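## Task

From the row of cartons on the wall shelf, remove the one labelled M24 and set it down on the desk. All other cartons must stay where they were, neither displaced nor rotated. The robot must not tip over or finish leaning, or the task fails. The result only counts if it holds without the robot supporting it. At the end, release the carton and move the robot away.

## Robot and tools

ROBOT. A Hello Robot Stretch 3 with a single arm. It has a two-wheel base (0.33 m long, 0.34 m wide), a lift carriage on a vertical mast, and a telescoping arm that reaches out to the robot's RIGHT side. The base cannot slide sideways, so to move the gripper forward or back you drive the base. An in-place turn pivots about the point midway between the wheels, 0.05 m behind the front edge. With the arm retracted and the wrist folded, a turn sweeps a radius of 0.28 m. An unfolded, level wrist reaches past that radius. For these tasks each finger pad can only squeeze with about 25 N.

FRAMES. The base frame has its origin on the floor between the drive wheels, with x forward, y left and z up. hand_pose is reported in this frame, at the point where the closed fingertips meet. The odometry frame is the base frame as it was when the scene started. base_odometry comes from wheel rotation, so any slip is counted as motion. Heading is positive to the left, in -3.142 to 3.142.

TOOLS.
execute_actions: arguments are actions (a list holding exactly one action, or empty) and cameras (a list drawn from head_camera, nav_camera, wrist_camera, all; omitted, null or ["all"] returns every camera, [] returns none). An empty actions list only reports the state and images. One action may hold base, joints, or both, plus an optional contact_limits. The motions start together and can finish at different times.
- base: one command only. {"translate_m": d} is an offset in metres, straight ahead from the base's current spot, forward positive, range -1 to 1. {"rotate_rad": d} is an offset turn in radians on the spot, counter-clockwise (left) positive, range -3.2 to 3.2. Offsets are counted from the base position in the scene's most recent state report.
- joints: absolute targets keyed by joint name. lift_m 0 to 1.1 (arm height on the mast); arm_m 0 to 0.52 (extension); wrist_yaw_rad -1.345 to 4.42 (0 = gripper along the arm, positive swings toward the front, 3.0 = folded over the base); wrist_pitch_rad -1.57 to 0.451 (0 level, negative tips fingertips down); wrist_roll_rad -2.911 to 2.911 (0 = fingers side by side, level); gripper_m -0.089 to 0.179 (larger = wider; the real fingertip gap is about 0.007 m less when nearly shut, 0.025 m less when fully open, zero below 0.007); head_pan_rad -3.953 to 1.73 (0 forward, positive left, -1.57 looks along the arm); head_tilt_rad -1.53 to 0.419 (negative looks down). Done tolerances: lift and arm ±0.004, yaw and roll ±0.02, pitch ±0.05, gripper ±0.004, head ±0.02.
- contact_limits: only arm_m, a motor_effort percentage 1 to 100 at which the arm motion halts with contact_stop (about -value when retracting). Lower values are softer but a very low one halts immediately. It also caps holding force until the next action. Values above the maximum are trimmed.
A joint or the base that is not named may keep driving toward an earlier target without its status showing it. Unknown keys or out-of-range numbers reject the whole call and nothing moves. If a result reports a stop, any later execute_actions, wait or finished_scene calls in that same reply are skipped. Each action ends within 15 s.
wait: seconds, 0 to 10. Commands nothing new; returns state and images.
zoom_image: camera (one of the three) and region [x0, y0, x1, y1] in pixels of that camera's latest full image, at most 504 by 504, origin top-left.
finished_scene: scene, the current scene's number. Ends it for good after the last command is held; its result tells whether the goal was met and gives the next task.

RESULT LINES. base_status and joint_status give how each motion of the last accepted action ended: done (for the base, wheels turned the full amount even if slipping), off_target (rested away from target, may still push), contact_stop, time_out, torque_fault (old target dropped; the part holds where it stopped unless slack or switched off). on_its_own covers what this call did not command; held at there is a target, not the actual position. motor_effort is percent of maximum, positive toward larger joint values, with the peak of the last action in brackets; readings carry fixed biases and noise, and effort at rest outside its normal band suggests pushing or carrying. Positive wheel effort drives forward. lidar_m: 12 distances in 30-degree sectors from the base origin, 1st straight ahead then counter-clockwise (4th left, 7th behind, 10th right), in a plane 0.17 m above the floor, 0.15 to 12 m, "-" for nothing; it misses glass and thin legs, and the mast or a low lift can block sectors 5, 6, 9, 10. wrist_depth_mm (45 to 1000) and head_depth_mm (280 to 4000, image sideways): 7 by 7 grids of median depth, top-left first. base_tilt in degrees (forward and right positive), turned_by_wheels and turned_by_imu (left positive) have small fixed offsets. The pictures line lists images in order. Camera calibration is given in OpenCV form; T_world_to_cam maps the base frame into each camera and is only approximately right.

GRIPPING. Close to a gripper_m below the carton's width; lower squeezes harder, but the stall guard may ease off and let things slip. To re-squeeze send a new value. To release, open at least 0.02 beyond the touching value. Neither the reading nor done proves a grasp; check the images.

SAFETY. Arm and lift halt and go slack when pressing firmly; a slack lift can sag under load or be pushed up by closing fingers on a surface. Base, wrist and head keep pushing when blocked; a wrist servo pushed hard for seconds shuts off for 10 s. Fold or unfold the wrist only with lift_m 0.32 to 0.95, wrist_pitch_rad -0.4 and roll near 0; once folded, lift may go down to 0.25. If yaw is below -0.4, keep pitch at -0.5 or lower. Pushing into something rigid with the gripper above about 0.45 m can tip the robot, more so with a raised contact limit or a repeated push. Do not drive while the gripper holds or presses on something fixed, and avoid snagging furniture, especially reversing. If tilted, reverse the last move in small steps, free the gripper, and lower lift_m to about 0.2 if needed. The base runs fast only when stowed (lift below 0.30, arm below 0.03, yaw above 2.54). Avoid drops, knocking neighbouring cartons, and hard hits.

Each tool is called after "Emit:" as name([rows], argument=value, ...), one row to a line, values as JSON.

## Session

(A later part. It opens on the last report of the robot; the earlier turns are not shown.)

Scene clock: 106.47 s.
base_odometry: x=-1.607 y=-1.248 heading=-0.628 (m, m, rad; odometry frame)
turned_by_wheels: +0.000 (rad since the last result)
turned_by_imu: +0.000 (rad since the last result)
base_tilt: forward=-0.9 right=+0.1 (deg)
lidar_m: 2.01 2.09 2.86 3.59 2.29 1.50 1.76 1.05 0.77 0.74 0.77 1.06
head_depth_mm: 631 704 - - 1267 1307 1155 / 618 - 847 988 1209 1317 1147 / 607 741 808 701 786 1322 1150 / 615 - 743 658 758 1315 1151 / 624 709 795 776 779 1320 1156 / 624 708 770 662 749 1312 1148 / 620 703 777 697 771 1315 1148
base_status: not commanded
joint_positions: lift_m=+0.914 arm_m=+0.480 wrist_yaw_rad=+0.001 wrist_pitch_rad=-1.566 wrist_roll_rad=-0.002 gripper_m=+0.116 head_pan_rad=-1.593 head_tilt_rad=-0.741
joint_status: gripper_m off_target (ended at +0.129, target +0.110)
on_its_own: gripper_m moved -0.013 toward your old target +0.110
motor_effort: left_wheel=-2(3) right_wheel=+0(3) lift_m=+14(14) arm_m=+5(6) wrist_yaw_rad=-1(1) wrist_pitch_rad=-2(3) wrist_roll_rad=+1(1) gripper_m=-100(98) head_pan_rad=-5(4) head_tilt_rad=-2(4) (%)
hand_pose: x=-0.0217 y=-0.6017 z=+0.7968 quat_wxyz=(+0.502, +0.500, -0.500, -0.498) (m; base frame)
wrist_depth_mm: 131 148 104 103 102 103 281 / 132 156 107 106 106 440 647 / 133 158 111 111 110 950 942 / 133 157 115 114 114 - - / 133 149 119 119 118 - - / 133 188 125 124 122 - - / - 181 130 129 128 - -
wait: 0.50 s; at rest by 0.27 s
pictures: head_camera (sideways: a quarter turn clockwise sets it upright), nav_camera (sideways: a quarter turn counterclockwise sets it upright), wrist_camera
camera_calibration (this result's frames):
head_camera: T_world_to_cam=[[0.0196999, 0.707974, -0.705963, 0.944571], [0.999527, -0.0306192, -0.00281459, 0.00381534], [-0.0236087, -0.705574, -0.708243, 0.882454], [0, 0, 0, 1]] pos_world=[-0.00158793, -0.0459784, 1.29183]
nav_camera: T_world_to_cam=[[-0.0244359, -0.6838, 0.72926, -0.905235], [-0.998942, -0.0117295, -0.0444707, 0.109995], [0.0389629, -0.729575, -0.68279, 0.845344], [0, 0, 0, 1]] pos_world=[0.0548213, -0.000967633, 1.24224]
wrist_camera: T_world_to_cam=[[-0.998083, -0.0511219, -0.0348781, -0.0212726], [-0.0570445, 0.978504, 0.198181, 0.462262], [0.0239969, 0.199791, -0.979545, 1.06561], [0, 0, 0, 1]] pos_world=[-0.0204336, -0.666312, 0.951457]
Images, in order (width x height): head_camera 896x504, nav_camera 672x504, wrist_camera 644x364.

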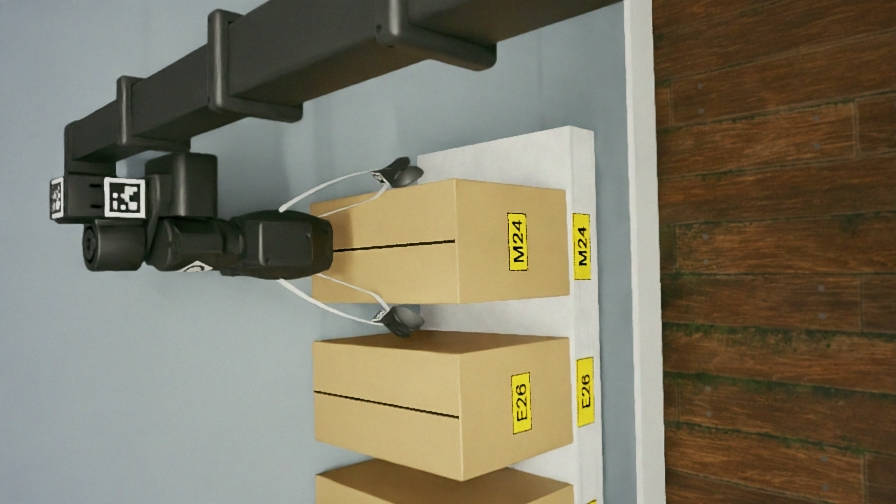

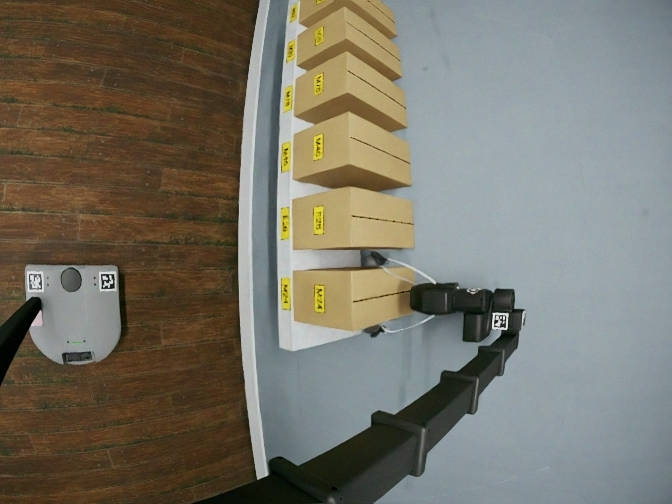

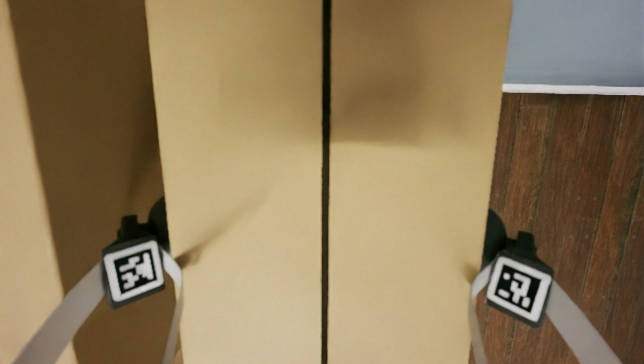

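Now lift a little and check for slip.

Emit:
execute_actions([
  {"joints":{"lift_m":0.935}},
], cameras=["head_camera","wrist_camera"])

Scene clock: 110.70 s.
base_odometry: x=-1.607 y=-1.248 heading=-0.628 (m, m, rad; odometry frame)
turned_by_wheels: +0.000 (rad since the last result)
turned_by_imu: +0.001 (rad since the last result)
base_tilt: forward=-0.9 right=+0.1 (deg)
lidar_m: 2.02 2.10 2.86 3.59 2.30 1.50 1.76 1.06 0.77 0.74 0.77 1.05
head_depth_mm: 630 - - 1017 1220 1314 1149 / 607 729 838 988 1212 1316 1148 / 602 745 805 679 788 1313 1161 / 604 - 745 657 755 1320 1153 / 621 711 786 782 775 1322 1150 / 621 708 767 660 748 1313 1156 / 621 704 781 698 769 1311 1152
base_status: not commanded
joint_positions: lift_m=+0.935 arm_m=+0.480 wrist_yaw_rad=+0.001 wrist_pitch_rad=-1.567 wrist_roll_rad=-0.002 gripper_m=+0.111 head_pan_rad=-1.593 head_tilt_rad=-0.741
joint_status: all done
on_its_own: gripper_m moved -0.006 to your old target +0.110
motor_effort: left_wheel=-3(5) right_wheel=+2(3) lift_m=+29(27) arm_m=+5(5) wrist_yaw_rad=+0(2) wrist_pitch_rad=-1(2) wrist_roll_rad=+1(1) gripper_m=-36(51) head_pan_rad=-4(4) head_tilt_rad=-3(4) (%)
hand_pose: x=-0.0217 y=-0.6015 z=+0.8169 quat_wxyz=(+0.502, +0.500, -0.500, -0.499) (m; base frame)
wrist_depth_mm: 132 158 110 109 108 233 284 / 133 168 113 113 112 449 675 / 134 170 117 116 116 986 953 / 137 169 121 121 119 - 998 / 142 158 126 125 124 - - / 148 188 131 130 129 - - / - 181 137 136 134 - -
pictures: head_camera (sideways: a quarter turn clockwise sets it upright), wrist_camera
camera_calibration (this result's frames):
head_camera: T_world_to_cam=[[0.0197001, 0.707974, -0.705963, 0.944571], [0.999527, -0.0306195, -0.00281459, 0.00381533], [-0.0236089, -0.705574, -0.708243, 0.882454], [0, 0, 0, 1]] pos_world=[-0.00158794, -0.0459784, 1.29183]
wrist_camera: T_world_to_cam=[[-0.998084, -0.0510706, -0.0349353, -0.0204811], [-0.0570333, 0.978276, 0.199309, 0.456956], [0.0239975, 0.20092, -0.979314, 1.0857], [0, 0, 0, 1]] pos_world=[-0.0204343, -0.666214, 0.971453]
Images, in order (width x height): head_camera 896x504, wrist_camera 644x364.

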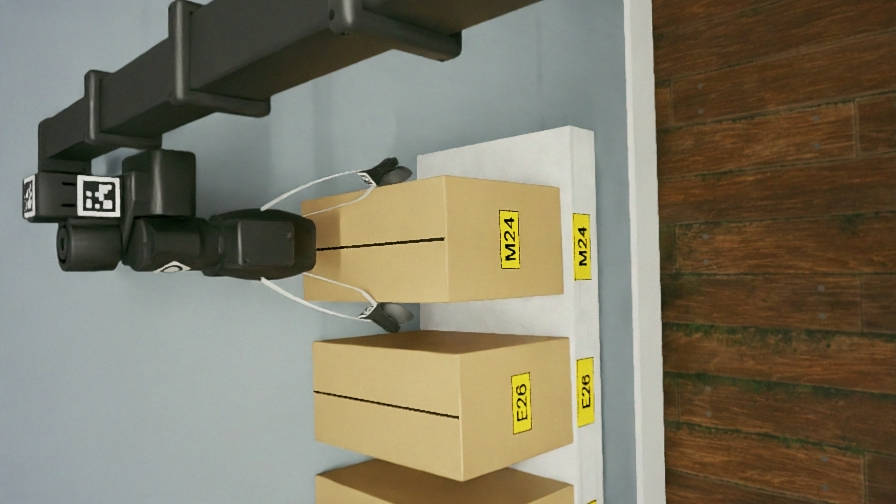

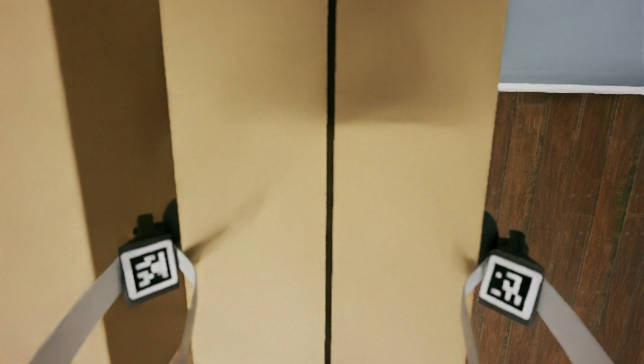

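Emit:
execute_actions([
  {"joints":{"lift_m":0.98}},
], cameras=["wrist_camera"])

Scene clock: 113.77 s.
base_odometry: x=-1.607 y=-1.248 heading=-0.628 (m, m, rad; odometry frame)
turned_by_wheels: +0.000 (rad since the last result)
turned_by_imu: +0.001 (rad since the last result)
base_tilt: forward=-0.9 right=+0.1 (deg)
lidar_m: 2.02 2.09 2.86 3.59 2.29 1.50 1.76 1.06 0.77 0.74 0.77 1.06
head_depth_mm: 609 - 843 993 1222 1316 1153 / - 730 829 985 1218 1318 1158 / - 717 777 662 788 1321 1154 / - - 682 623 783 1316 1154 / 624 710 784 790 781 1316 1151 / 619 704 771 661 749 1318 1162 / 619 702 780 698 770 1323 1156
base_status: not commanded
joint_positions: lift_m=+0.980 arm_m=+0.480 wrist_yaw_rad=+0.001 wrist_pitch_rad=-1.567 wrist_roll_rad=-0.002 gripper_m=+0.111 head_pan_rad=-1.593 head_tilt_rad=-0.741
joint_status: all done
motor_effort: left_wheel=-3(3) right_wheel=+3(3) lift_m=+29(31) arm_m=+5(4) wrist_yaw_rad=-1(1) wrist_pitch_rad=-2(1) wrist_roll_rad=+1(1) gripper_m=-37(37) head_pan_rad=-5(4) head_tilt_rad=-3(4) (%)
hand_pose: x=-0.0217 y=-0.6015 z=+0.8619 quat_wxyz=(+0.502, +0.500, -0.500, -0.499) (m; base frame)
wrist_depth_mm: 164 165 109 109 108 234 284 / 171 172 113 112 112 455 684 / 177 179 117 117 116 - - / 184 185 122 121 120 - - / 191 190 126 126 124 - - / 199 202 131 130 130 - - / 208 208 137 136 135 - -
pictures: wrist_camera
camera_calibration (this result's frames):
wrist_camera: T_world_to_cam=[[-0.998084, -0.0510706, -0.0349353, -0.0189088], [-0.0570333, 0.978276, 0.199309, 0.447986], [0.0239975, 0.20092, -0.979314, 1.12978], [0, 0, 0, 1]] pos_world=[-0.0204343, -0.666214, 1.01646]
Images, in order (width x height): wrist_camera 644x364.

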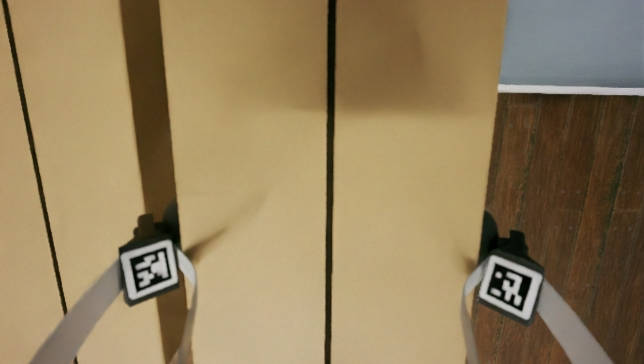

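Emit:
execute_actions([
  {"joints":{"arm_m":0.12}},
], cameras=["wrist_camera"])

Emit:
execute_actions([
  {"base":{"rotate_rad":1.571},"joints":{"arm_m":0.10,"head_pan_rad":0.0,"head_tilt_rad":-0.3}},
], cameras=["head_camera","nav_camera","wrist_camera"])

Scene clock: 123.50 s.
base_odometry: x=-1.607 y=-1.248 heading=-0.628 (m, m, rad; odometry frame)
turned_by_wheels: +0.000 (rad since the last result)
turned_by_imu: +0.002 (rad since the last result)
base_tilt: forward=-0.8 right=+0.1 (deg)
lidar_m: 2.02 2.09 2.87 3.60 2.30 1.50 1.76 1.06 0.77 0.74 0.77 1.06
head_depth_mm: 630 - - 1065 1219 1327 1153 / 623 - - 1059 1196 1244 363 / 628 684 - - - 400 350 / 626 698 820 - - 400 350 / 623 708 803 849 744 426 369 / 621 705 770 659 754 1313 1152 / 619 705 775 700 769 1318 1155
base_status: not commanded
joint_positions: lift_m=+0.980 arm_m=+0.120 wrist_yaw_rad=+0.001 wrist_pitch_rad=-1.567 wrist_roll_rad=-0.002 gripper_m=+0.111 head_pan_rad=-1.593 head_tilt_rad=-0.741
joint_status: all done
motor_effort: left_wheel=-3(3) right_wheel=+3(3) lift_m=+29(29) arm_m=-4(3) wrist_yaw_rad=-2(1) wrist_pitch_rad=-1(2) wrist_roll_rad=+1(1) gripper_m=-36(37) head_pan_rad=-4(4) head_tilt_rad=-5(4) (%)
hand_pose: x=-0.0217 y=-0.2420 z=+0.8619 quat_wxyz=(+0.502, +0.500, -0.500, -0.499) (m; base frame)
wrist_depth_mm: 989 986 109 109 108 938 964 / - - 113 112 112 981 - / - - 117 117 116 - 995 / - - 121 121 120 - - / - - 127 126 124 - - / - - 131 130 129 - - / - - 137 136 134 - -
pictures: wrist_camera
camera_calibration (this result's frames):
wrist_camera: T_world_to_cam=[[-0.998084, -0.0510705, -0.0349353, -0.000551171], [-0.0570333, 0.978276, 0.199309, 0.0963388], [0.0239975, 0.20092, -0.979314, 1.05756], [0, 0, 0, 1]] pos_world=[-0.0204343, -0.306758, 1.01646]
Images, in order (width x height): wrist_camera 644x364.

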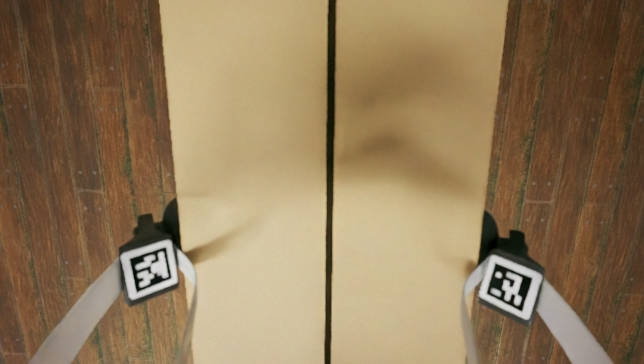

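Scene clock: 126.93 s.
base_odometry: x=-1.607 y=-1.248 heading=+0.943 (m, m, rad; odometry frame)
turned_by_wheels: +1.571 (rad since the last result)
turned_by_imu: +1.569 (rad since the last result)
base_tilt: forward=-0.9 right=+0.1 (deg)
lidar_m: 3.61 2.29 1.50 1.76 1.05 0.77 0.74 0.77 1.06 2.02 2.10 2.88
head_depth_mm: 3475 3655 3925 3878 2484 1859 1471 / 3505 3667 3814 3785 2506 1853 1470 / 3431 3636 3873 3611 2512 1878 1475 / 3429 3667 3850 3875 2494 1867 1483 / 3511 3716 3822 3819 2506 1868 1483 / 3426 3691 3821 3576 2510 1854 1469 / 3450 3644 3885 3805 2514 1875 1475
base_status: done
joint_positions: lift_m=+0.980 arm_m=+0.100 wrist_yaw_rad=+0.001 wrist_pitch_rad=-1.567 wrist_roll_rad=-0.002 gripper_m=+0.111 head_pan_rad=-0.007 head_tilt_rad=-0.310
joint_status: all done
motor_effort: left_wheel=-4(10) right_wheel=+3(6) lift_m=+29(29) arm_m=-3(1) wrist_yaw_rad=-2(1) wrist_pitch_rad=-1(1) wrist_roll_rad=+1(1) gripper_m=-37(37) head_pan_rad=+3(47) head_tilt_rad=+4(25) (%)
hand_pose: x=-0.0217 y=-0.2220 z=+0.8619 quat_wxyz=(+0.502, +0.500, -0.500, -0.499) (m; base frame)
wrist_depth_mm: 983 976 110 109 108 950 863 / - - 113 112 112 950 894 / - - 118 116 116 987 864 / - - 121 121 120 - 862 / - - 126 125 124 - 858 / - - 131 130 129 - 835 / - - 136 135 134 - 815
pictures: head_camera (sideways: a quarter turn clockwise sets it upright), nav_camera (sideways: a quarter turn counterclockwise sets it upright), wrist_camera
camera_calibration (this result's frames):
head_camera: T_world_to_cam=[[-0.348352, 0.00629545, -0.937343, 1.24851], [0.0157022, 0.999876, 0.000879913, 0.00500741], [0.937232, -0.0144118, -0.348408, 0.408429], [0, 0, 0, 1]] pos_world=[0.0520515, -0.00698055, 1.31258]
nav_camera: T_world_to_cam=[[0.316719, -0.0113486, 0.948451, -1.19316], [0.0425202, -0.998753, -0.0261494, 0.0798099], [0.947566, 0.0486104, -0.315842, 0.36236], [0, 0, 0, 1]] pos_world=[0.0311421, 0.0485553, 1.24819]
wrist_camera: T_world_to_cam=[[-0.998083, -0.0510814, -0.0349353, 0.000467844], [-0.0570439, 0.978275, 0.199309, 0.0767725], [0.0239953, 0.20092, -0.979314, 1.05354], [0, 0, 0, 1]] pos_world=[-0.0204336, -0.286758, 1.01646]
Images, in order (width x height): head_camera 896x504, nav_camera 672x504, wrist_camera 644x364.

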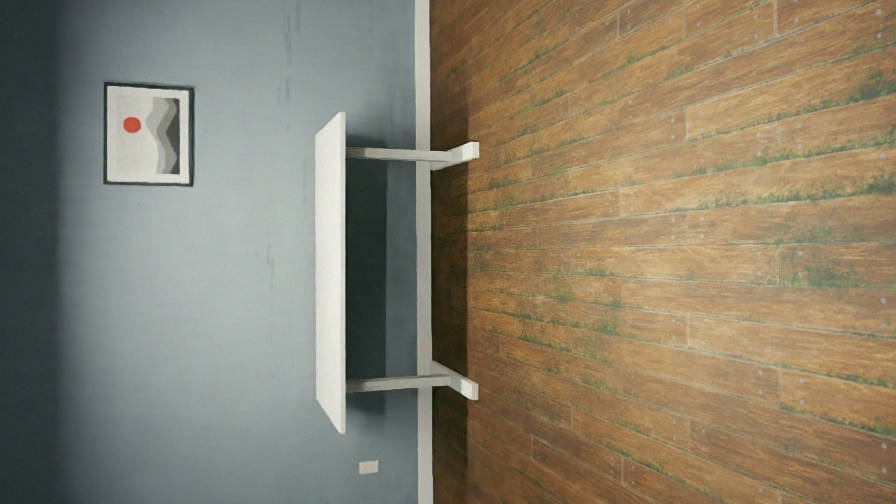

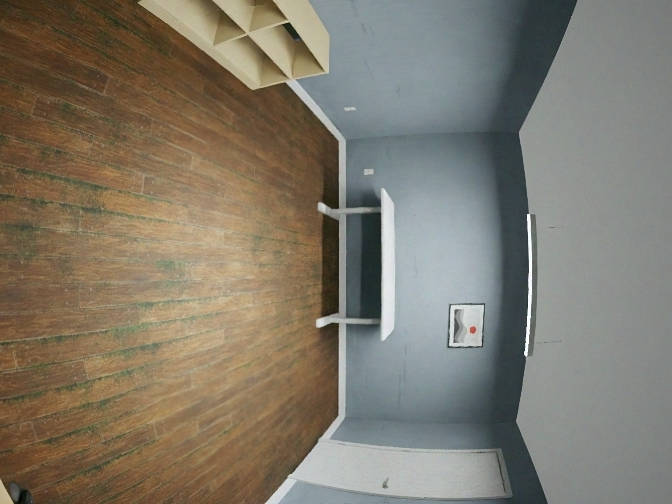

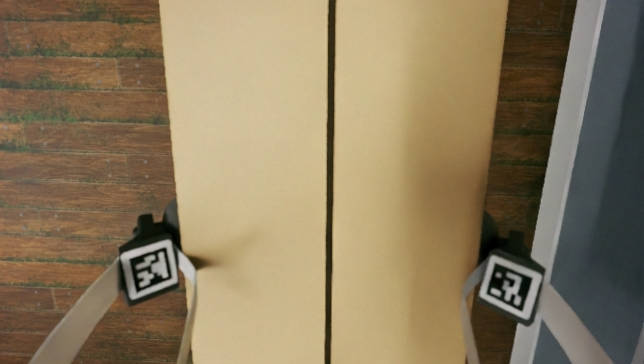

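Emit:
execute_actions([
  {"base":{"translate_m":1.0},"joints":{"lift_m":1.06,"head_tilt_rad":-0.45}},
], cameras=["wrist_camera"])

Emit:
execute_actions([
  {"base":{"translate_m":1.0}},
], cameras=["head_camera","wrist_camera"])

Scene clock: 142.67 s.
base_odometry: x=-1.019 y=-0.439 heading=+0.943 (m, m, rad; odometry frame)
turned_by_wheels: +0.000 (rad since the last result)
turned_by_imu: +0.003 (rad since the last result)
base_tilt: forward=-0.9 right=+0.0 (deg)
lidar_m: 2.59 2.49 1.61 1.38 1.82 1.81 1.74 1.81 2.10 2.02 2.10 2.85
head_depth_mm: 2542 2770 3051 2794 2052 1610 1331 / 2514 2747 2612 2696 2053 1620 1328 / 2560 2768 3047 2771 2045 1628 1335 / 2591 2767 3038 2820 2054 1614 1331 / 2564 2749 3019 2781 2069 1632 1332 / 2591 2814 2612 2720 2037 1624 1331 / 2570 2756 3060 2795 2054 1611 1334
base_status: done
joint_positions: lift_m=+1.060 arm_m=+0.100 wrist_yaw_rad=+0.001 wrist_pitch_rad=-1.567 wrist_roll_rad=-0.002 gripper_m=+0.111 head_pan_rad=-0.007 head_tilt_rad=-0.444
joint_status: all done
motor_effort: left_wheel=-4(6) right_wheel=+2(6) lift_m=+29(28) arm_m=-4(4) wrist_yaw_rad=-2(1) wrist_pitch_rad=-1(1) wrist_roll_rad=+1(1) gripper_m=-36(37) head_pan_rad=+3(3) head_tilt_rad=-3(13) (%)
hand_pose: x=-0.0217 y=-0.2220 z=+0.9419 quat_wxyz=(+0.502, +0.500, -0.500, -0.499) (m; base frame)
wrist_depth_mm: - - 109 109 108 988 - / - - 114 113 112 - - / - - 117 117 116 - - / - - 121 121 120 - - / - - 126 125 125 - - / - - 131 130 129 - - / - - 136 135 135 - -
pictures: wrist_camera
camera_calibration (this result's frames):
wrist_camera: T_world_to_cam=[[-0.998083, -0.0510811, -0.0349353, 0.00326276], [-0.0570436, 0.978275, 0.199309, 0.0608246], [0.0239954, 0.20092, -0.979314, 1.13188], [0, 0, 0, 1]] pos_world=[-0.0204336, -0.286753, 1.09645]
Images, in order (width x height): wrist_camera 644x364.

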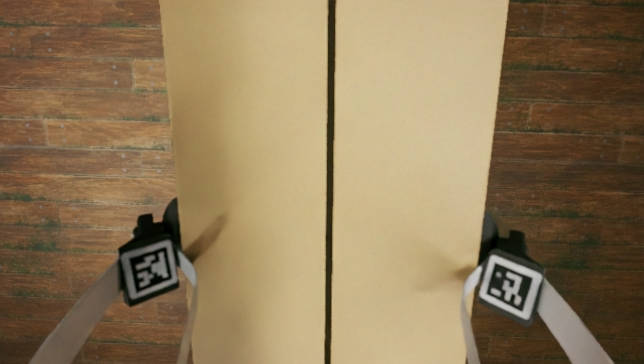

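Scene clock: 153.73 s.
base_odometry: x=-0.432 y=+0.371 heading=+0.943 (m, m, rad; odometry frame)
turned_by_wheels: +0.000 (rad since the last result)
turned_by_imu: +0.002 (rad since the last result)
base_tilt: forward=-0.9 right=+0.1 (deg)
lidar_m: 2.03 1.70 1.82 1.37 1.82 1.93 2.75 2.84 2.10 2.03 2.08 1.63
head_depth_mm: 1706 1841 1937 1483 1898 1610 1322 / 1715 1847 1930 1498 2057 1611 1334 / 1698 1840 1946 1481 2029 1615 1331 / 1695 1844 1952 1479 2043 1617 1334 / 1702 1846 1926 1489 2057 1623 1333 / 1708 1833 1933 1486 2044 1625 1332 / 1707 1836 1932 1495 1935 1631 1329
base_status: done
joint_positions: lift_m=+1.060 arm_m=+0.100 wrist_yaw_rad=+0.001 wrist_pitch_rad=-1.567 wrist_roll_rad=-0.002 gripper_m=+0.111 head_pan_rad=-0.007 head_tilt_rad=-0.445
joint_status: not commanded
motor_effort: left_wheel=-4(6) right_wheel=+3(6) lift_m=+29(29) arm_m=-4(4) wrist_yaw_rad=-1(1) wrist_pitch_rad=-1(1) wrist_roll_rad=+1(1) gripper_m=-37(37) head_pan_rad=+3(3) head_tilt_rad=-2(2) (%)
hand_pose: x=-0.0217 y=-0.2220 z=+0.9419 quat_wxyz=(+0.502, +0.500, -0.500, -0.499) (m; base frame)
wrist_depth_mm: - - 109 109 108 - - / - - 113 113 112 - - / - - 116 116 116 - - / - - 121 121 120 - - / - - 126 125 125 - - / - - 131 129 129 - - / - - 136 135 134 - -
pictures: head_camera (sideways: a quarter turn clockwise sets it upright), wrist_camera
camera_calibration (this result's frames):
head_camera: T_world_to_cam=[[-0.470966, 0.00713809, -0.882122, 1.17721], [0.0156944, 0.999877, -0.00028832, 0.00652842], [0.882012, -0.0139802, -0.47102, 0.568321], [0, 0, 0, 1]] pos_world=[0.0530586, -0.00698542, 1.30614]
wrist_camera: T_world_to_cam=[[-0.998083, -0.0510813, -0.0349353, 0.00326272], [-0.0570439, 0.978275, 0.199309, 0.0608245], [0.0239953, 0.20092, -0.979314, 1.13188], [0, 0, 0, 1]] pos_world=[-0.0204336, -0.286753, 1.09645]
Images, in order (width x height): head_camera 896x504, wrist_camera 644x364.

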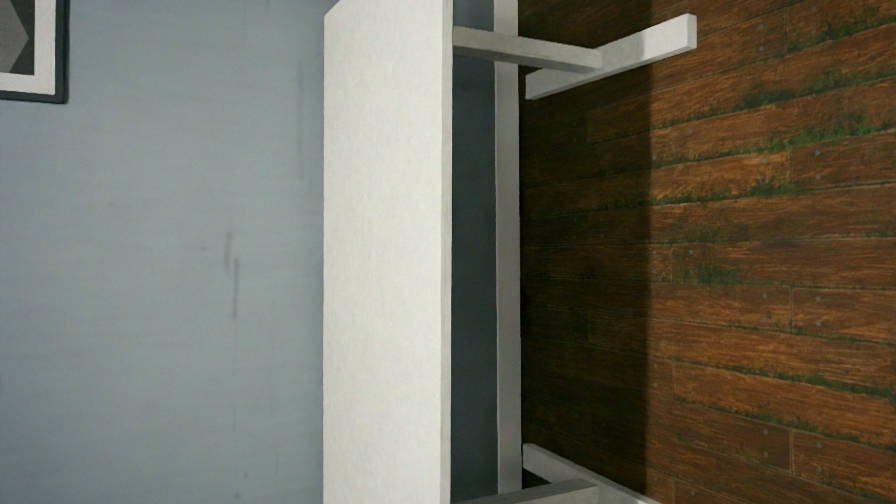

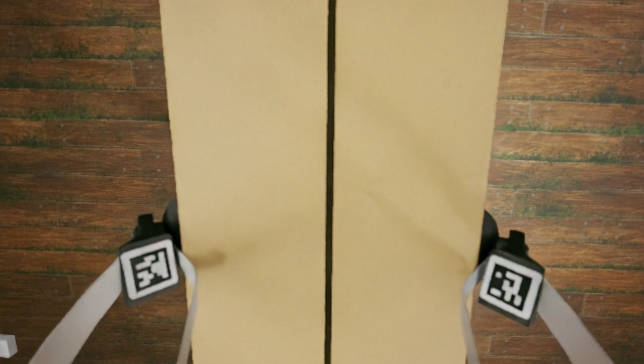

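Emit:
execute_actions([
  {"base":{"translate_m":0.76},"joints":{"head_tilt_rad":-0.8}},
], cameras=["head_camera"])

Scene clock: 166.77 s.
base_odometry: x=+0.015 y=+0.985 heading=+0.943 (m, m, rad; odometry frame)
turned_by_wheels: +0.000 (rad since the last result)
turned_by_imu: +0.003 (rad since the last result)
base_tilt: forward=-0.8 right=+0.1 (deg)
lidar_m: 1.27 1.04 1.81 1.75 1.82 2.04 3.51 2.88 2.10 2.01 1.80 0.94
head_depth_mm: 1099 1191 937 772 1417 1274 1141 / 1107 1193 938 772 1419 1292 1142 / 1106 1194 937 769 1422 1283 1138 / 1103 1195 935 770 1426 1295 1137 / 1097 1198 931 769 1417 1290 1138 / 1098 1183 937 768 1422 1287 1133 / 1101 1179 930 768 1427 1287 1136
base_status: done
joint_positions: lift_m=+1.060 arm_m=+0.100 wrist_yaw_rad=+0.001 wrist_pitch_rad=-1.567 wrist_roll_rad=-0.002 gripper_m=+0.111 head_pan_rad=-0.007 head_tilt_rad=-0.790
joint_status: all done
motor_effort: left_wheel=-4(5) right_wheel=+3(8) lift_m=+29(30) arm_m=-3(3) wrist_yaw_rad=+0(0) wrist_pitch_rad=-1(1) wrist_roll_rad=+1(1) gripper_m=-37(37) head_pan_rad=+3(4) head_tilt_rad=-5(23) (%)
hand_pose: x=-0.0217 y=-0.2220 z=+0.9419 quat_wxyz=(+0.502, +0.500, -0.500, -0.499) (m; base frame)
wrist_depth_mm: - - 110 109 108 - - / - - 113 113 112 - - / - - 117 117 116 - - / - - 122 120 120 - - / - - 126 125 125 - - / - - 131 130 129 - - / - - 137 135 134 - -
pictures: head_camera (sideways: a quarter turn clockwise sets it upright)
camera_calibration (this result's frames):
head_camera: T_world_to_cam=[[-0.741838, 0.00893811, -0.67052, 0.903029], [0.0149513, 0.999883, -0.003213, 0.0103398], [0.670413, -0.0124087, -0.741885, 0.921973], [0, 0, 0, 1]] pos_world=[0.0516444, -0.00696947, 1.28953]
Images, in order (width x height): head_camera 896x504.

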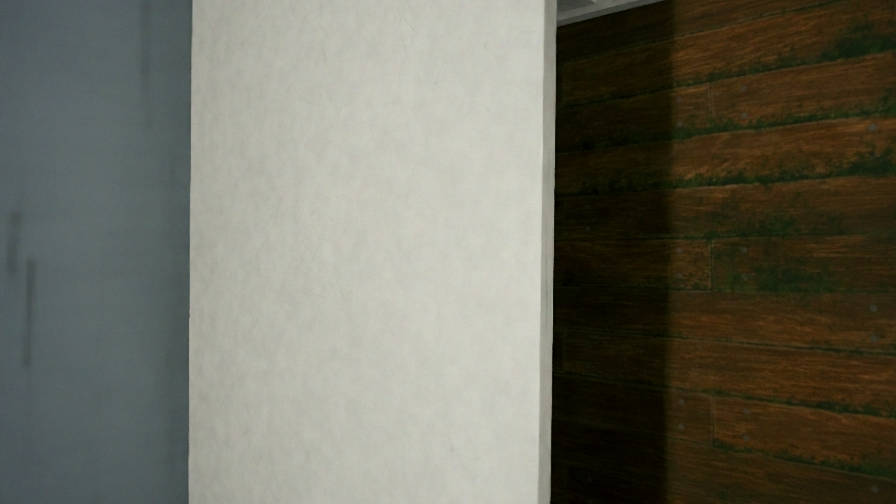

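Emit:
execute_actions([
  {"base":{"rotate_rad":1.571},"joints":{"head_pan_rad":-1.6,"head_tilt_rad":-0.75}},
], cameras=["wrist_camera"])

Emit:
execute_actions([
  {"joints":{"arm_m":0.50,"lift_m":1.04}},
], cameras=["head_camera","wrist_camera"])

Scene clock: 173.47 s.
base_odometry: x=+0.015 y=+0.985 heading=+2.513 (m, m, rad; odometry frame)
turned_by_wheels: +1.571 (rad since the last result)
turned_by_imu: +1.570 (rad since the last result)
base_tilt: forward=-0.7 right=+0.2 (deg)
lidar_m: 1.75 1.64 2.03 3.51 2.85 2.09 2.01 1.79 0.94 1.27 1.04 1.81
head_depth_mm: - - 925 799 1388 1310 1141 / - - 921 799 687 315 288 / - - - - 358 316 287 / 1125 - - - 358 315 286 / 1094 1202 987 819 384 321 292 / 1089 1202 983 801 1423 1292 1152 / 1088 1199 990 797 1410 1311 1147
base_status: done
joint_positions: lift_m=+1.060 arm_m=+0.100 wrist_yaw_rad=+0.001 wrist_pitch_rad=-1.567 wrist_roll_rad=-0.002 gripper_m=+0.111 head_pan_rad=-1.593 head_tilt_rad=-0.754
joint_status: all done
motor_effort: left_wheel=-4(11) right_wheel=+3(8) lift_m=+29(29) arm_m=-4(4) wrist_yaw_rad=-1(1) wrist_pitch_rad=-1(1) wrist_roll_rad=+1(1) gripper_m=-36(37) head_pan_rad=-5(48) head_tilt_rad=+1(6) (%)
hand_pose: x=-0.0217 y=-0.2220 z=+0.9419 quat_wxyz=(+0.502, +0.500, -0.500, -0.499) (m; base frame)
wrist_depth_mm: - - 110 109 108 960 - / - - 113 112 112 - - / - - 117 117 115 - - / - - 121 121 119 - - / - - 125 125 124 - - / - - 131 130 129 - - / - - 136 135 134 - -
pictures: wrist_camera
camera_calibration (this result's frames):
wrist_camera: T_world_to_cam=[[-0.998083, -0.0510927, -0.0349353, 0.00326006], [-0.057055, 0.978274, 0.199309, 0.0608265], [0.023993, 0.200921, -0.979314, 1.13188], [0, 0, 0, 1]] pos_world=[-0.0204329, -0.286756, 1.09645]
Images, in order (width x height): wrist_camera 644x364.

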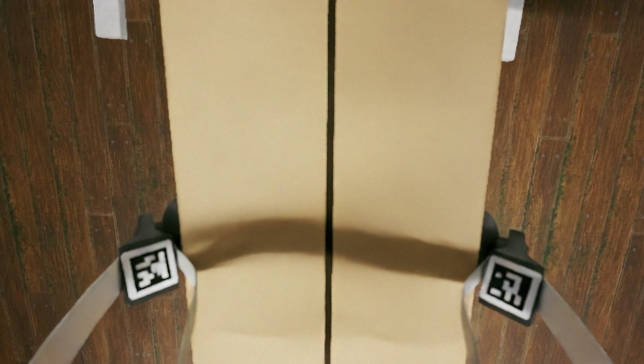

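Scene clock: 177.60 s.
base_odometry: x=+0.015 y=+0.985 heading=+2.513 (m, m, rad; odometry frame)
turned_by_wheels: +0.000 (rad since the last result)
turned_by_imu: +0.001 (rad since the last result)
base_tilt: forward=-0.8 right=+0.1 (deg)
lidar_m: 1.75 1.64 2.03 3.51 2.84 2.09 2.01 1.79 0.94 1.27 1.04 1.81
head_depth_mm: 1120 1218 984 795 1423 1315 1148 / 1099 1213 982 799 1422 1310 1148 / 1124 1204 606 735 1420 1302 1149 / - 717 591 659 1416 1308 1149 / 1093 1198 921 778 1412 1310 1152 / 1095 1199 981 798 1423 1305 1148 / 1089 1193 986 801 1425 1318 1141
base_status: not commanded
joint_positions: lift_m=+1.040 arm_m=+0.500 wrist_yaw_rad=+0.001 wrist_pitch_rad=-1.567 wrist_roll_rad=-0.002 gripper_m=+0.111 head_pan_rad=-1.593 head_tilt_rad=-0.754
joint_status: all done
motor_effort: left_wheel=-4(4) right_wheel=+2(3) lift_m=+15(28) arm_m=+6(8) wrist_yaw_rad=-1(0) wrist_pitch_rad=-1(1) wrist_roll_rad=+1(1) gripper_m=-37(36) head_pan_rad=-4(5) head_tilt_rad=+1(2) (%)
hand_pose: x=-0.0217 y=-0.6214 z=+0.9228 quat_wxyz=(+0.502, +0.500, -0.500, -0.499) (m; base frame)
wrist_depth_mm: 337 335 110 109 108 324 324 / 346 350 113 112 112 333 334 / 361 360 117 116 116 349 349 / 375 373 121 121 120 364 363 / 391 384 125 125 124 372 376 / - - 131 130 129 - 391 / - - 136 136 134 - -
pictures: head_camera (sideways: a quarter turn clockwise sets it upright), wrist_camera
camera_calibration (this result's frames):
head_camera: T_world_to_cam=[[0.0199111, 0.717119, -0.696667, 0.932454], [0.999528, -0.0305906, -0.0029216, 0.0039546], [-0.0234066, -0.696279, -0.717389, 0.894348], [0, 0, 0, 1]] pos_world=[-0.00158531, -0.0458432, 1.29122]
wrist_camera: T_world_to_cam=[[-0.998096, -0.0508346, -0.0349357, -0.0176533], [-0.0568021, 0.978289, 0.199309, 0.455393], [0.0240455, 0.200914, -0.979314, 1.19339], [0, 0, 0, 1]] pos_world=[-0.0204481, -0.686173, 1.07732]
Images, in order (width x height): head_camera 896x504, wrist_camera 644x364.

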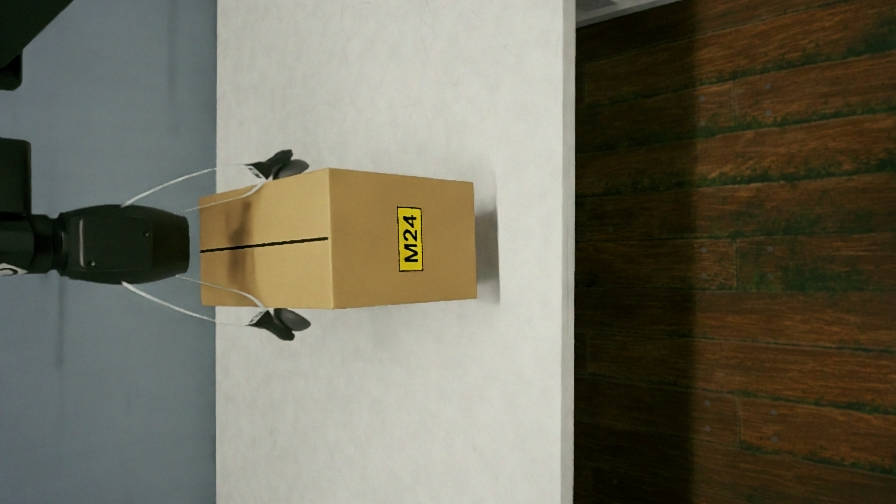

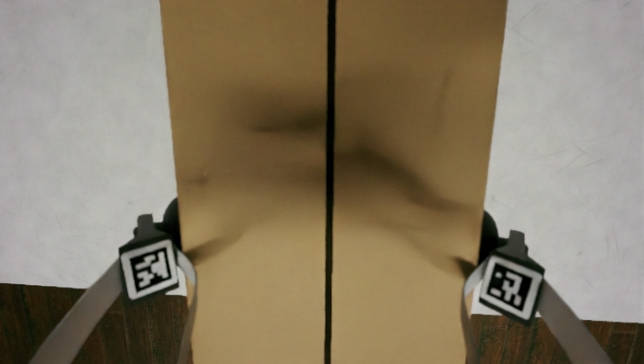

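Emit:
execute_actions([
  {"joints":{"lift_m":0.988}},
], cameras=["head_camera","wrist_camera"])

Scene clock: 181.50 s.
base_odometry: x=+0.015 y=+0.985 heading=+2.513 (m, m, rad; odometry frame)
turned_by_wheels: +0.000 (rad since the last result)
turned_by_imu: +0.001 (rad since the last result)
base_tilt: forward=-0.9 right=+0.1 (deg)
lidar_m: 1.75 1.64 2.04 3.50 2.84 2.10 2.01 1.80 0.94 1.27 1.04 1.81
head_depth_mm: - 1184 955 801 1414 1312 1152 / 1143 1209 985 797 1424 1311 1145 / 1162 1204 893 720 1423 1308 1145 / - 768 663 656 1426 1311 1151 / 1094 1195 955 777 1422 1311 1154 / 1089 1200 983 798 1419 1318 1151 / 1089 1190 984 799 1420 1311 1149
base_status: not commanded
joint_positions: lift_m=+0.988 arm_m=+0.500 wrist_yaw_rad=+0.001 wrist_pitch_rad=-1.567 wrist_roll_rad=-0.002 gripper_m=+0.111 head_pan_rad=-1.593 head_tilt_rad=-0.754
joint_status: all done
motor_effort: left_wheel=-4(4) right_wheel=+3(3) lift_m=+15(14) arm_m=+6(6) wrist_yaw_rad=-1(1) wrist_pitch_rad=-1(1) wrist_roll_rad=+1(1) gripper_m=-37(36) head_pan_rad=-5(4) head_tilt_rad=+1(1) (%)
hand_pose: x=-0.0217 y=-0.6214 z=+0.8708 quat_wxyz=(+0.502, +0.500, -0.500, -0.499) (m; base frame)
wrist_depth_mm: 286 287 110 109 108 276 280 / 296 299 113 113 112 284 286 / 309 304 117 116 116 294 295 / 322 321 121 121 119 309 310 / 335 326 126 125 124 317 323 / 346 351 131 131 129 - 338 / - - 137 136 134 349 349
pictures: head_camera (sideways: a quarter turn clockwise sets it upright), wrist_camera
camera_calibration (this result's frames):
head_camera: T_world_to_cam=[[0.0199111, 0.717119, -0.696666, 0.932454], [0.999528, -0.0305906, -0.0029216, 0.00395461], [-0.0234066, -0.696279, -0.717389, 0.894348], [0, 0, 0, 1]] pos_world=[-0.00158531, -0.0458432, 1.29122]
wrist_camera: T_world_to_cam=[[-0.998096, -0.0508343, -0.0349357, -0.0194696], [-0.0568018, 0.978289, 0.199309, 0.465756], [0.0240455, 0.200914, -0.979314, 1.14247], [0, 0, 0, 1]] pos_world=[-0.0204481, -0.686173, 1.02533]
Images, in order (width x height): head_camera 896x504, wrist_camera 644x364.

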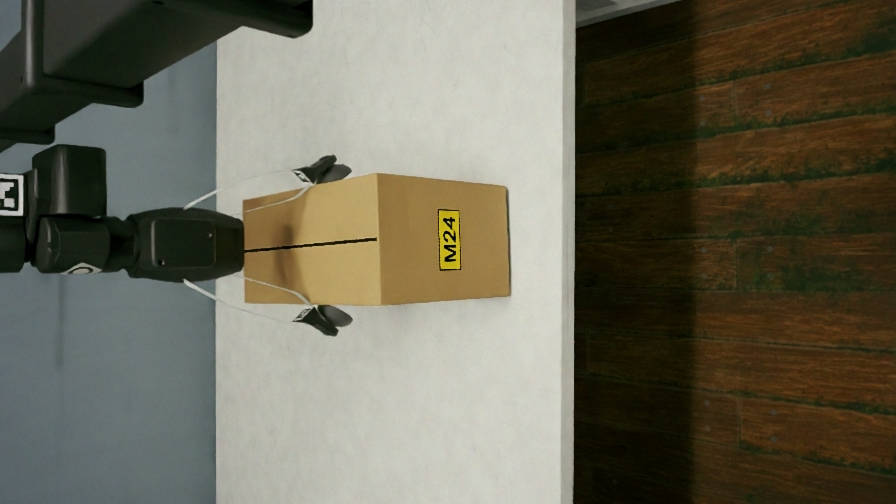

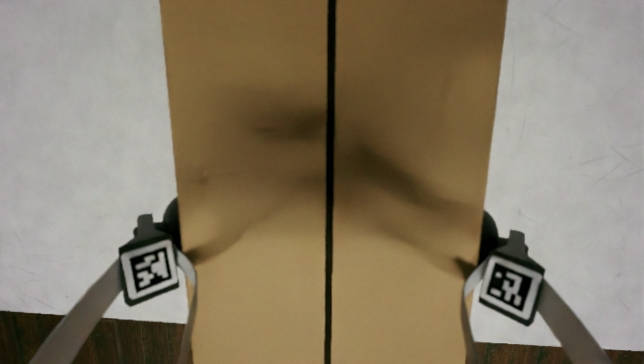

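Emit:
execute_actions([
  {"joints":{"lift_m":0.977}},
], cameras=["wrist_camera"])

Scene clock: 184.43 s.
base_odometry: x=+0.015 y=+0.985 heading=+2.513 (m, m, rad; odometry frame)
turned_by_wheels: +0.000 (rad since the last result)
turned_by_imu: +0.001 (rad since the last result)
base_tilt: forward=-0.9 right=+0.0 (deg)
lidar_m: 1.75 1.64 2.03 3.52 2.85 2.10 2.00 1.79 0.94 1.27 1.04 1.82
head_depth_mm: - - 951 799 1431 1308 1146 / - 1227 987 800 1418 1313 1151 / 1164 1213 894 738 1414 1306 1150 / - - 673 658 1427 1308 1153 / 1092 1197 951 777 1422 1300 1151 / 1099 1191 984 797 1423 1304 1146 / 1088 1191 990 796 1409 1311 1148
base_status: not commanded
joint_positions: lift_m=+0.980 arm_m=+0.500 wrist_yaw_rad=+0.001 wrist_pitch_rad=-1.570 wrist_roll_rad=-0.002 gripper_m=+0.111 head_pan_rad=-1.593 head_tilt_rad=-0.754
joint_status: lift_m contact_stop (moved -0.008 of -0.011)
on_its_own: lift_m is slack since a contact_stop, until your next command for it
motor_effort: left_wheel=-4(5) right_wheel=+4(3) lift_m=+21(23) arm_m=+5(7) wrist_yaw_rad=-2(0) wrist_pitch_rad=+0(1) wrist_roll_rad=+1(1) gripper_m=-37(37) head_pan_rad=-5(4) head_tilt_rad=+2(2) (%)
hand_pose: x=-0.0217 y=-0.6209 z=+0.8625 quat_wxyz=(+0.501, +0.500, -0.499, -0.499) (m; base frame)
wrist_depth_mm: 279 277 108 108 107 108 272 / 292 289 112 111 111 277 280 / 300 302 117 115 115 290 293 / 312 310 121 120 119 303 304 / 326 323 125 124 124 310 312 / 339 344 130 130 129 - 328 / - - 136 135 134 347 339
pictures: wrist_camera
camera_calibration (this result's frames):
wrist_camera: T_world_to_cam=[[-0.998096, -0.0507507, -0.0350551, -0.0195755], [-0.0568021, 0.977805, 0.201672, 0.464523], [0.0240421, 0.203279, -0.978826, 1.13534], [0, 0, 0, 1]] pos_world=[-0.0204482, -0.685997, 1.01693]
Images, in order (width x height): wrist_camera 644x364.

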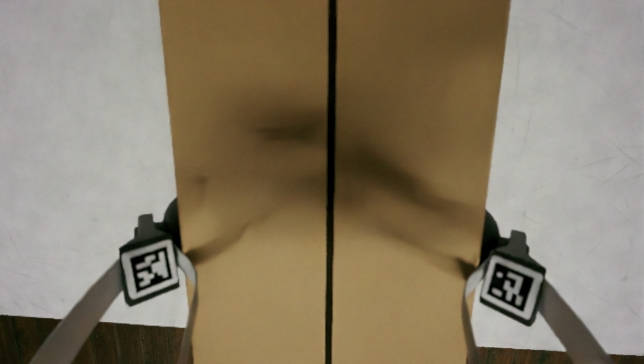

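Touched down. Release.

Emit:
execute_actions([
  {"joints":{"gripper_m":0.179,"lift_m":0.982}},
], cameras=["wrist_camera"])

Emit:
execute_actions([
  {"joints":{"lift_m":1.04,"gripper_m":0.179}},
], cameras=["wrist_camera"])

Emit:
execute_actions([
  {"joints":{"arm_m":0.05,"head_pan_rad":-1.3}},
], cameras=["head_camera","nav_camera"])

Scene clock: 189.70 s.
base_odometry: x=+0.015 y=+0.985 heading=+2.513 (m, m, rad; odometry frame)
turned_by_wheels: +0.000 (rad since the last result)
turned_by_imu: +0.001 (rad since the last result)
base_tilt: forward=-0.9 right=+0.2 (deg)
lidar_m: 1.75 1.64 2.03 3.50 2.86 2.10 2.01 1.79 0.94 1.27 1.04 1.81
head_depth_mm: - - 952 796 1417 1308 1149 / - 1216 981 800 1423 1313 1147 / 1159 1202 820 737 1416 1304 1152 / - - 672 659 1422 1308 1149 / 1093 1203 938 778 1417 1307 1148 / 1085 1195 987 798 1422 1310 1149 / 1090 1199 987 802 1420 1308 1153
base_status: not commanded
joint_positions: lift_m=+0.982 arm_m=+0.500 wrist_yaw_rad=+0.001 wrist_pitch_rad=-1.569 wrist_roll_rad=-0.002 gripper_m=+0.157 head_pan_rad=-1.593 head_tilt_rad=-0.754
joint_status: gripper_m off_target (ended at +0.157, target +0.179); the others done
motor_effort: left_wheel=-3(4) right_wheel=+3(4) lift_m=+27(27) arm_m=+5(5) wrist_yaw_rad=-1(1) wrist_pitch_rad=-1(1) wrist_roll_rad=+1(1) gripper_m=+100(99) head_pan_rad=-5(4) head_tilt_rad=+2(2) (%)
hand_pose: x=-0.0217 y=-0.6212 z=+0.8641 quat_wxyz=(+0.501, +0.500, -0.499, -0.499) (m; base frame)
wrist_depth_mm: 284 281 108 107 107 108 271 / 292 288 112 112 111 278 280 / 300 299 116 115 115 288 290 / 312 310 120 120 119 303 300 / 330 318 125 124 123 215 311 / 341 338 131 130 129 - 325 / - - 136 135 134 345 338
pictures: wrist_camera
camera_calibration (this result's frames):
wrist_camera: T_world_to_cam=[[-0.998096, -0.0507924, -0.0349943, -0.0196163], [-0.056801, 0.978053, 0.200467, 0.46572], [0.024044, 0.202073, -0.979075, 1.13636], [0, 0, 0, 1]] pos_world=[-0.0204483, -0.686123, 1.01854]
Images, in order (width x height): wrist_camera 644x364.

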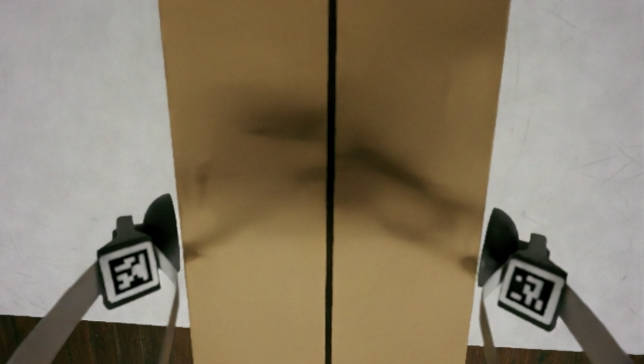

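Scene clock: 191.07 s.
base_odometry: x=+0.015 y=+0.985 heading=+2.513 (m, m, rad; odometry frame)
turned_by_wheels: +0.000 (rad since the last result)
turned_by_imu: +0.000 (rad since the last result)
base_tilt: forward=-0.9 right=+0.1 (deg)
lidar_m: 1.75 1.64 2.03 3.50 2.84 2.10 2.01 1.79 0.94 1.27 1.04 1.81
head_depth_mm: 1117 1211 989 798 1420 1305 1151 / 1103 1211 986 797 1432 1307 1146 / 1112 1210 894 740 1422 1307 1152 / - 1226 672 659 1418 1311 1147 / 1096 1199 955 776 1421 1312 1144 / 1089 1201 983 800 1422 1306 1144 / 1090 1198 983 799 1425 1310 1154
base_status: not commanded
joint_positions: lift_m=+1.040 arm_m=+0.500 wrist_yaw_rad=+0.001 wrist_pitch_rad=-1.569 wrist_roll_rad=-0.002 gripper_m=+0.179 head_pan_rad=-1.593 head_tilt_rad=-0.754
joint_status: all done
motor_effort: left_wheel=-4(4) right_wheel=+3(4) lift_m=+29(32) arm_m=+4(5) wrist_yaw_rad=-1(1) wrist_pitch_rad=-1(1) wrist_roll_rad=+1(1) gripper_m=+2(99) head_pan_rad=-5(4) head_tilt_rad=+2(2) (%)
hand_pose: x=-0.0217 y=-0.6212 z=+0.9220 quat_wxyz=(+0.501, +0.500, -0.499, -0.499) (m; base frame)
wrist_depth_mm: 338 338 164 161 161 326 325 / 350 347 169 167 166 338 332 / 361 360 177 174 174 349 349 / 378 377 184 181 182 366 358 / 387 380 191 188 186 382 378 / - - 399 195 196 394 390 / - - - 203 203 - -
pictures: wrist_camera
camera_calibration (this result's frames):
wrist_camera: T_world_to_cam=[[-0.998096, -0.0507924, -0.0349943, -0.0175898], [-0.0568009, 0.978053, 0.200467, 0.454111], [0.024044, 0.202073, -0.979075, 1.19306], [0, 0, 0, 1]] pos_world=[-0.0204483, -0.686123, 1.07644]
Images, in order (width x height): wrist_camera 644x364.

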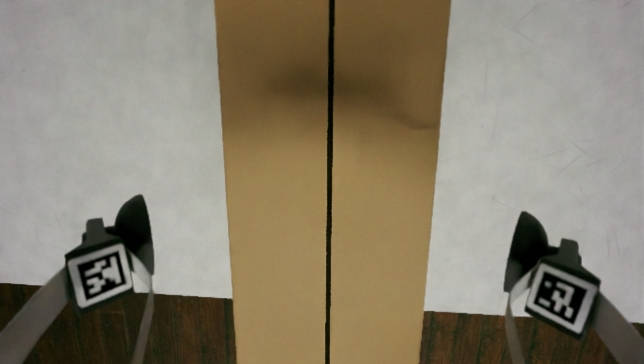

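Scene clock: 195.57 s.
base_odometry: x=+0.015 y=+0.985 heading=+2.513 (m, m, rad; odometry frame)
turned_by_wheels: +0.000 (rad since the last result)
turned_by_imu: +0.001 (rad since the last result)
base_tilt: forward=-0.8 right=+0.1 (deg)
lidar_m: 1.75 1.64 2.04 3.50 2.85 2.10 2.01 1.79 0.94 1.27 1.04 1.81
head_depth_mm: 1056 1162 698 - - - 1148 / 1078 1171 698 622 - - 1145 / 1109 1211 985 800 702 1301 1149 / 1135 1237 985 800 1451 1305 1145 / 1164 1258 986 801 1443 1330 1141 / 1194 1288 988 798 1479 1308 1150 / 1236 1298 985 798 1487 1310 1141
base_status: not commanded
joint_positions: lift_m=+1.040 arm_m=+0.050 wrist_yaw_rad=+0.001 wrist_pitch_rad=-1.569 wrist_roll_rad=-0.002 gripper_m=+0.179 head_pan_rad=-1.307 head_tilt_rad=-0.754
joint_status: all done
motor_effort: left_wheel=-3(4) right_wheel=+3(3) lift_m=+29(29) arm_m=-3(5) wrist_yaw_rad=-1(1) wrist_pitch_rad=-1(1) wrist_roll_rad=+1(1) gripper_m=+1(2) head_pan_rad=+3(28) head_tilt_rad=+2(1) (%)
hand_pose: x=-0.0217 y=-0.1717 z=+0.9220 quat_wxyz=(+0.501, +0.500, -0.499, -0.499) (m; base frame)
wrist_depth_mm: - - - - - 982 998 / - - - - - - - / - - - - - - - / - - - - - - - / - - - - - - - / - - - - - - - / - - - - - - -
pictures: head_camera (sideways: a quarter turn clockwise sets it upright), nav_camera (sideways: a quarter turn counterclockwise sets it upright)
camera_calibration (this result's frames):
head_camera: T_world_to_cam=[[-0.18348, 0.693399, -0.696802, 0.933871], [0.967446, 0.253061, -0.00292006, 0.0041483], [0.174309, -0.674654, -0.717258, 0.892971], [0, 0, 0, 1]] pos_world=[0.0116809, -0.0461487, 1.29123]
nav_camera: T_world_to_cam=[[0.172186, -0.671839, 0.720406, -0.894895], [-0.955079, -0.292929, -0.0449053, 0.110293], [0.241197, -0.680313, -0.692097, 0.856216], [0, 0, 0, 1]] pos_world=[0.0529096, 0.0135773, 1.24223]
Images, in order (width x height): head_camera 896x504, nav_camera 672x504.

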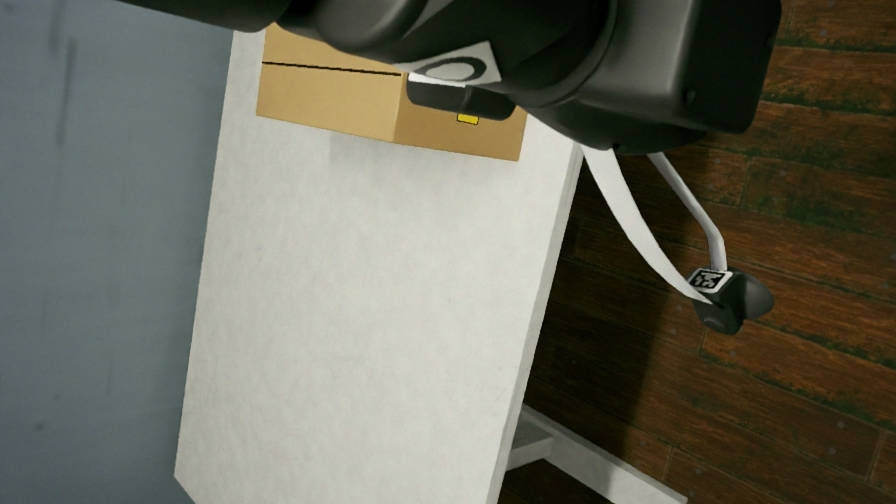

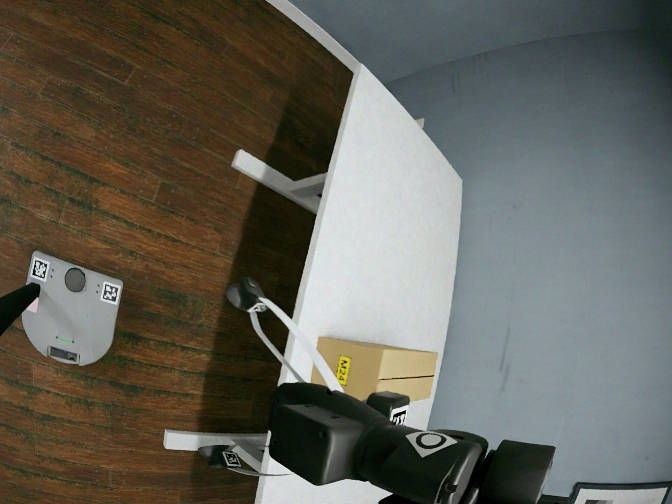

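The carton is on the desk, fully supported, and the gripper is clear.

Emit:
finished_scene(scene=2)

The scene is finished: the task was done.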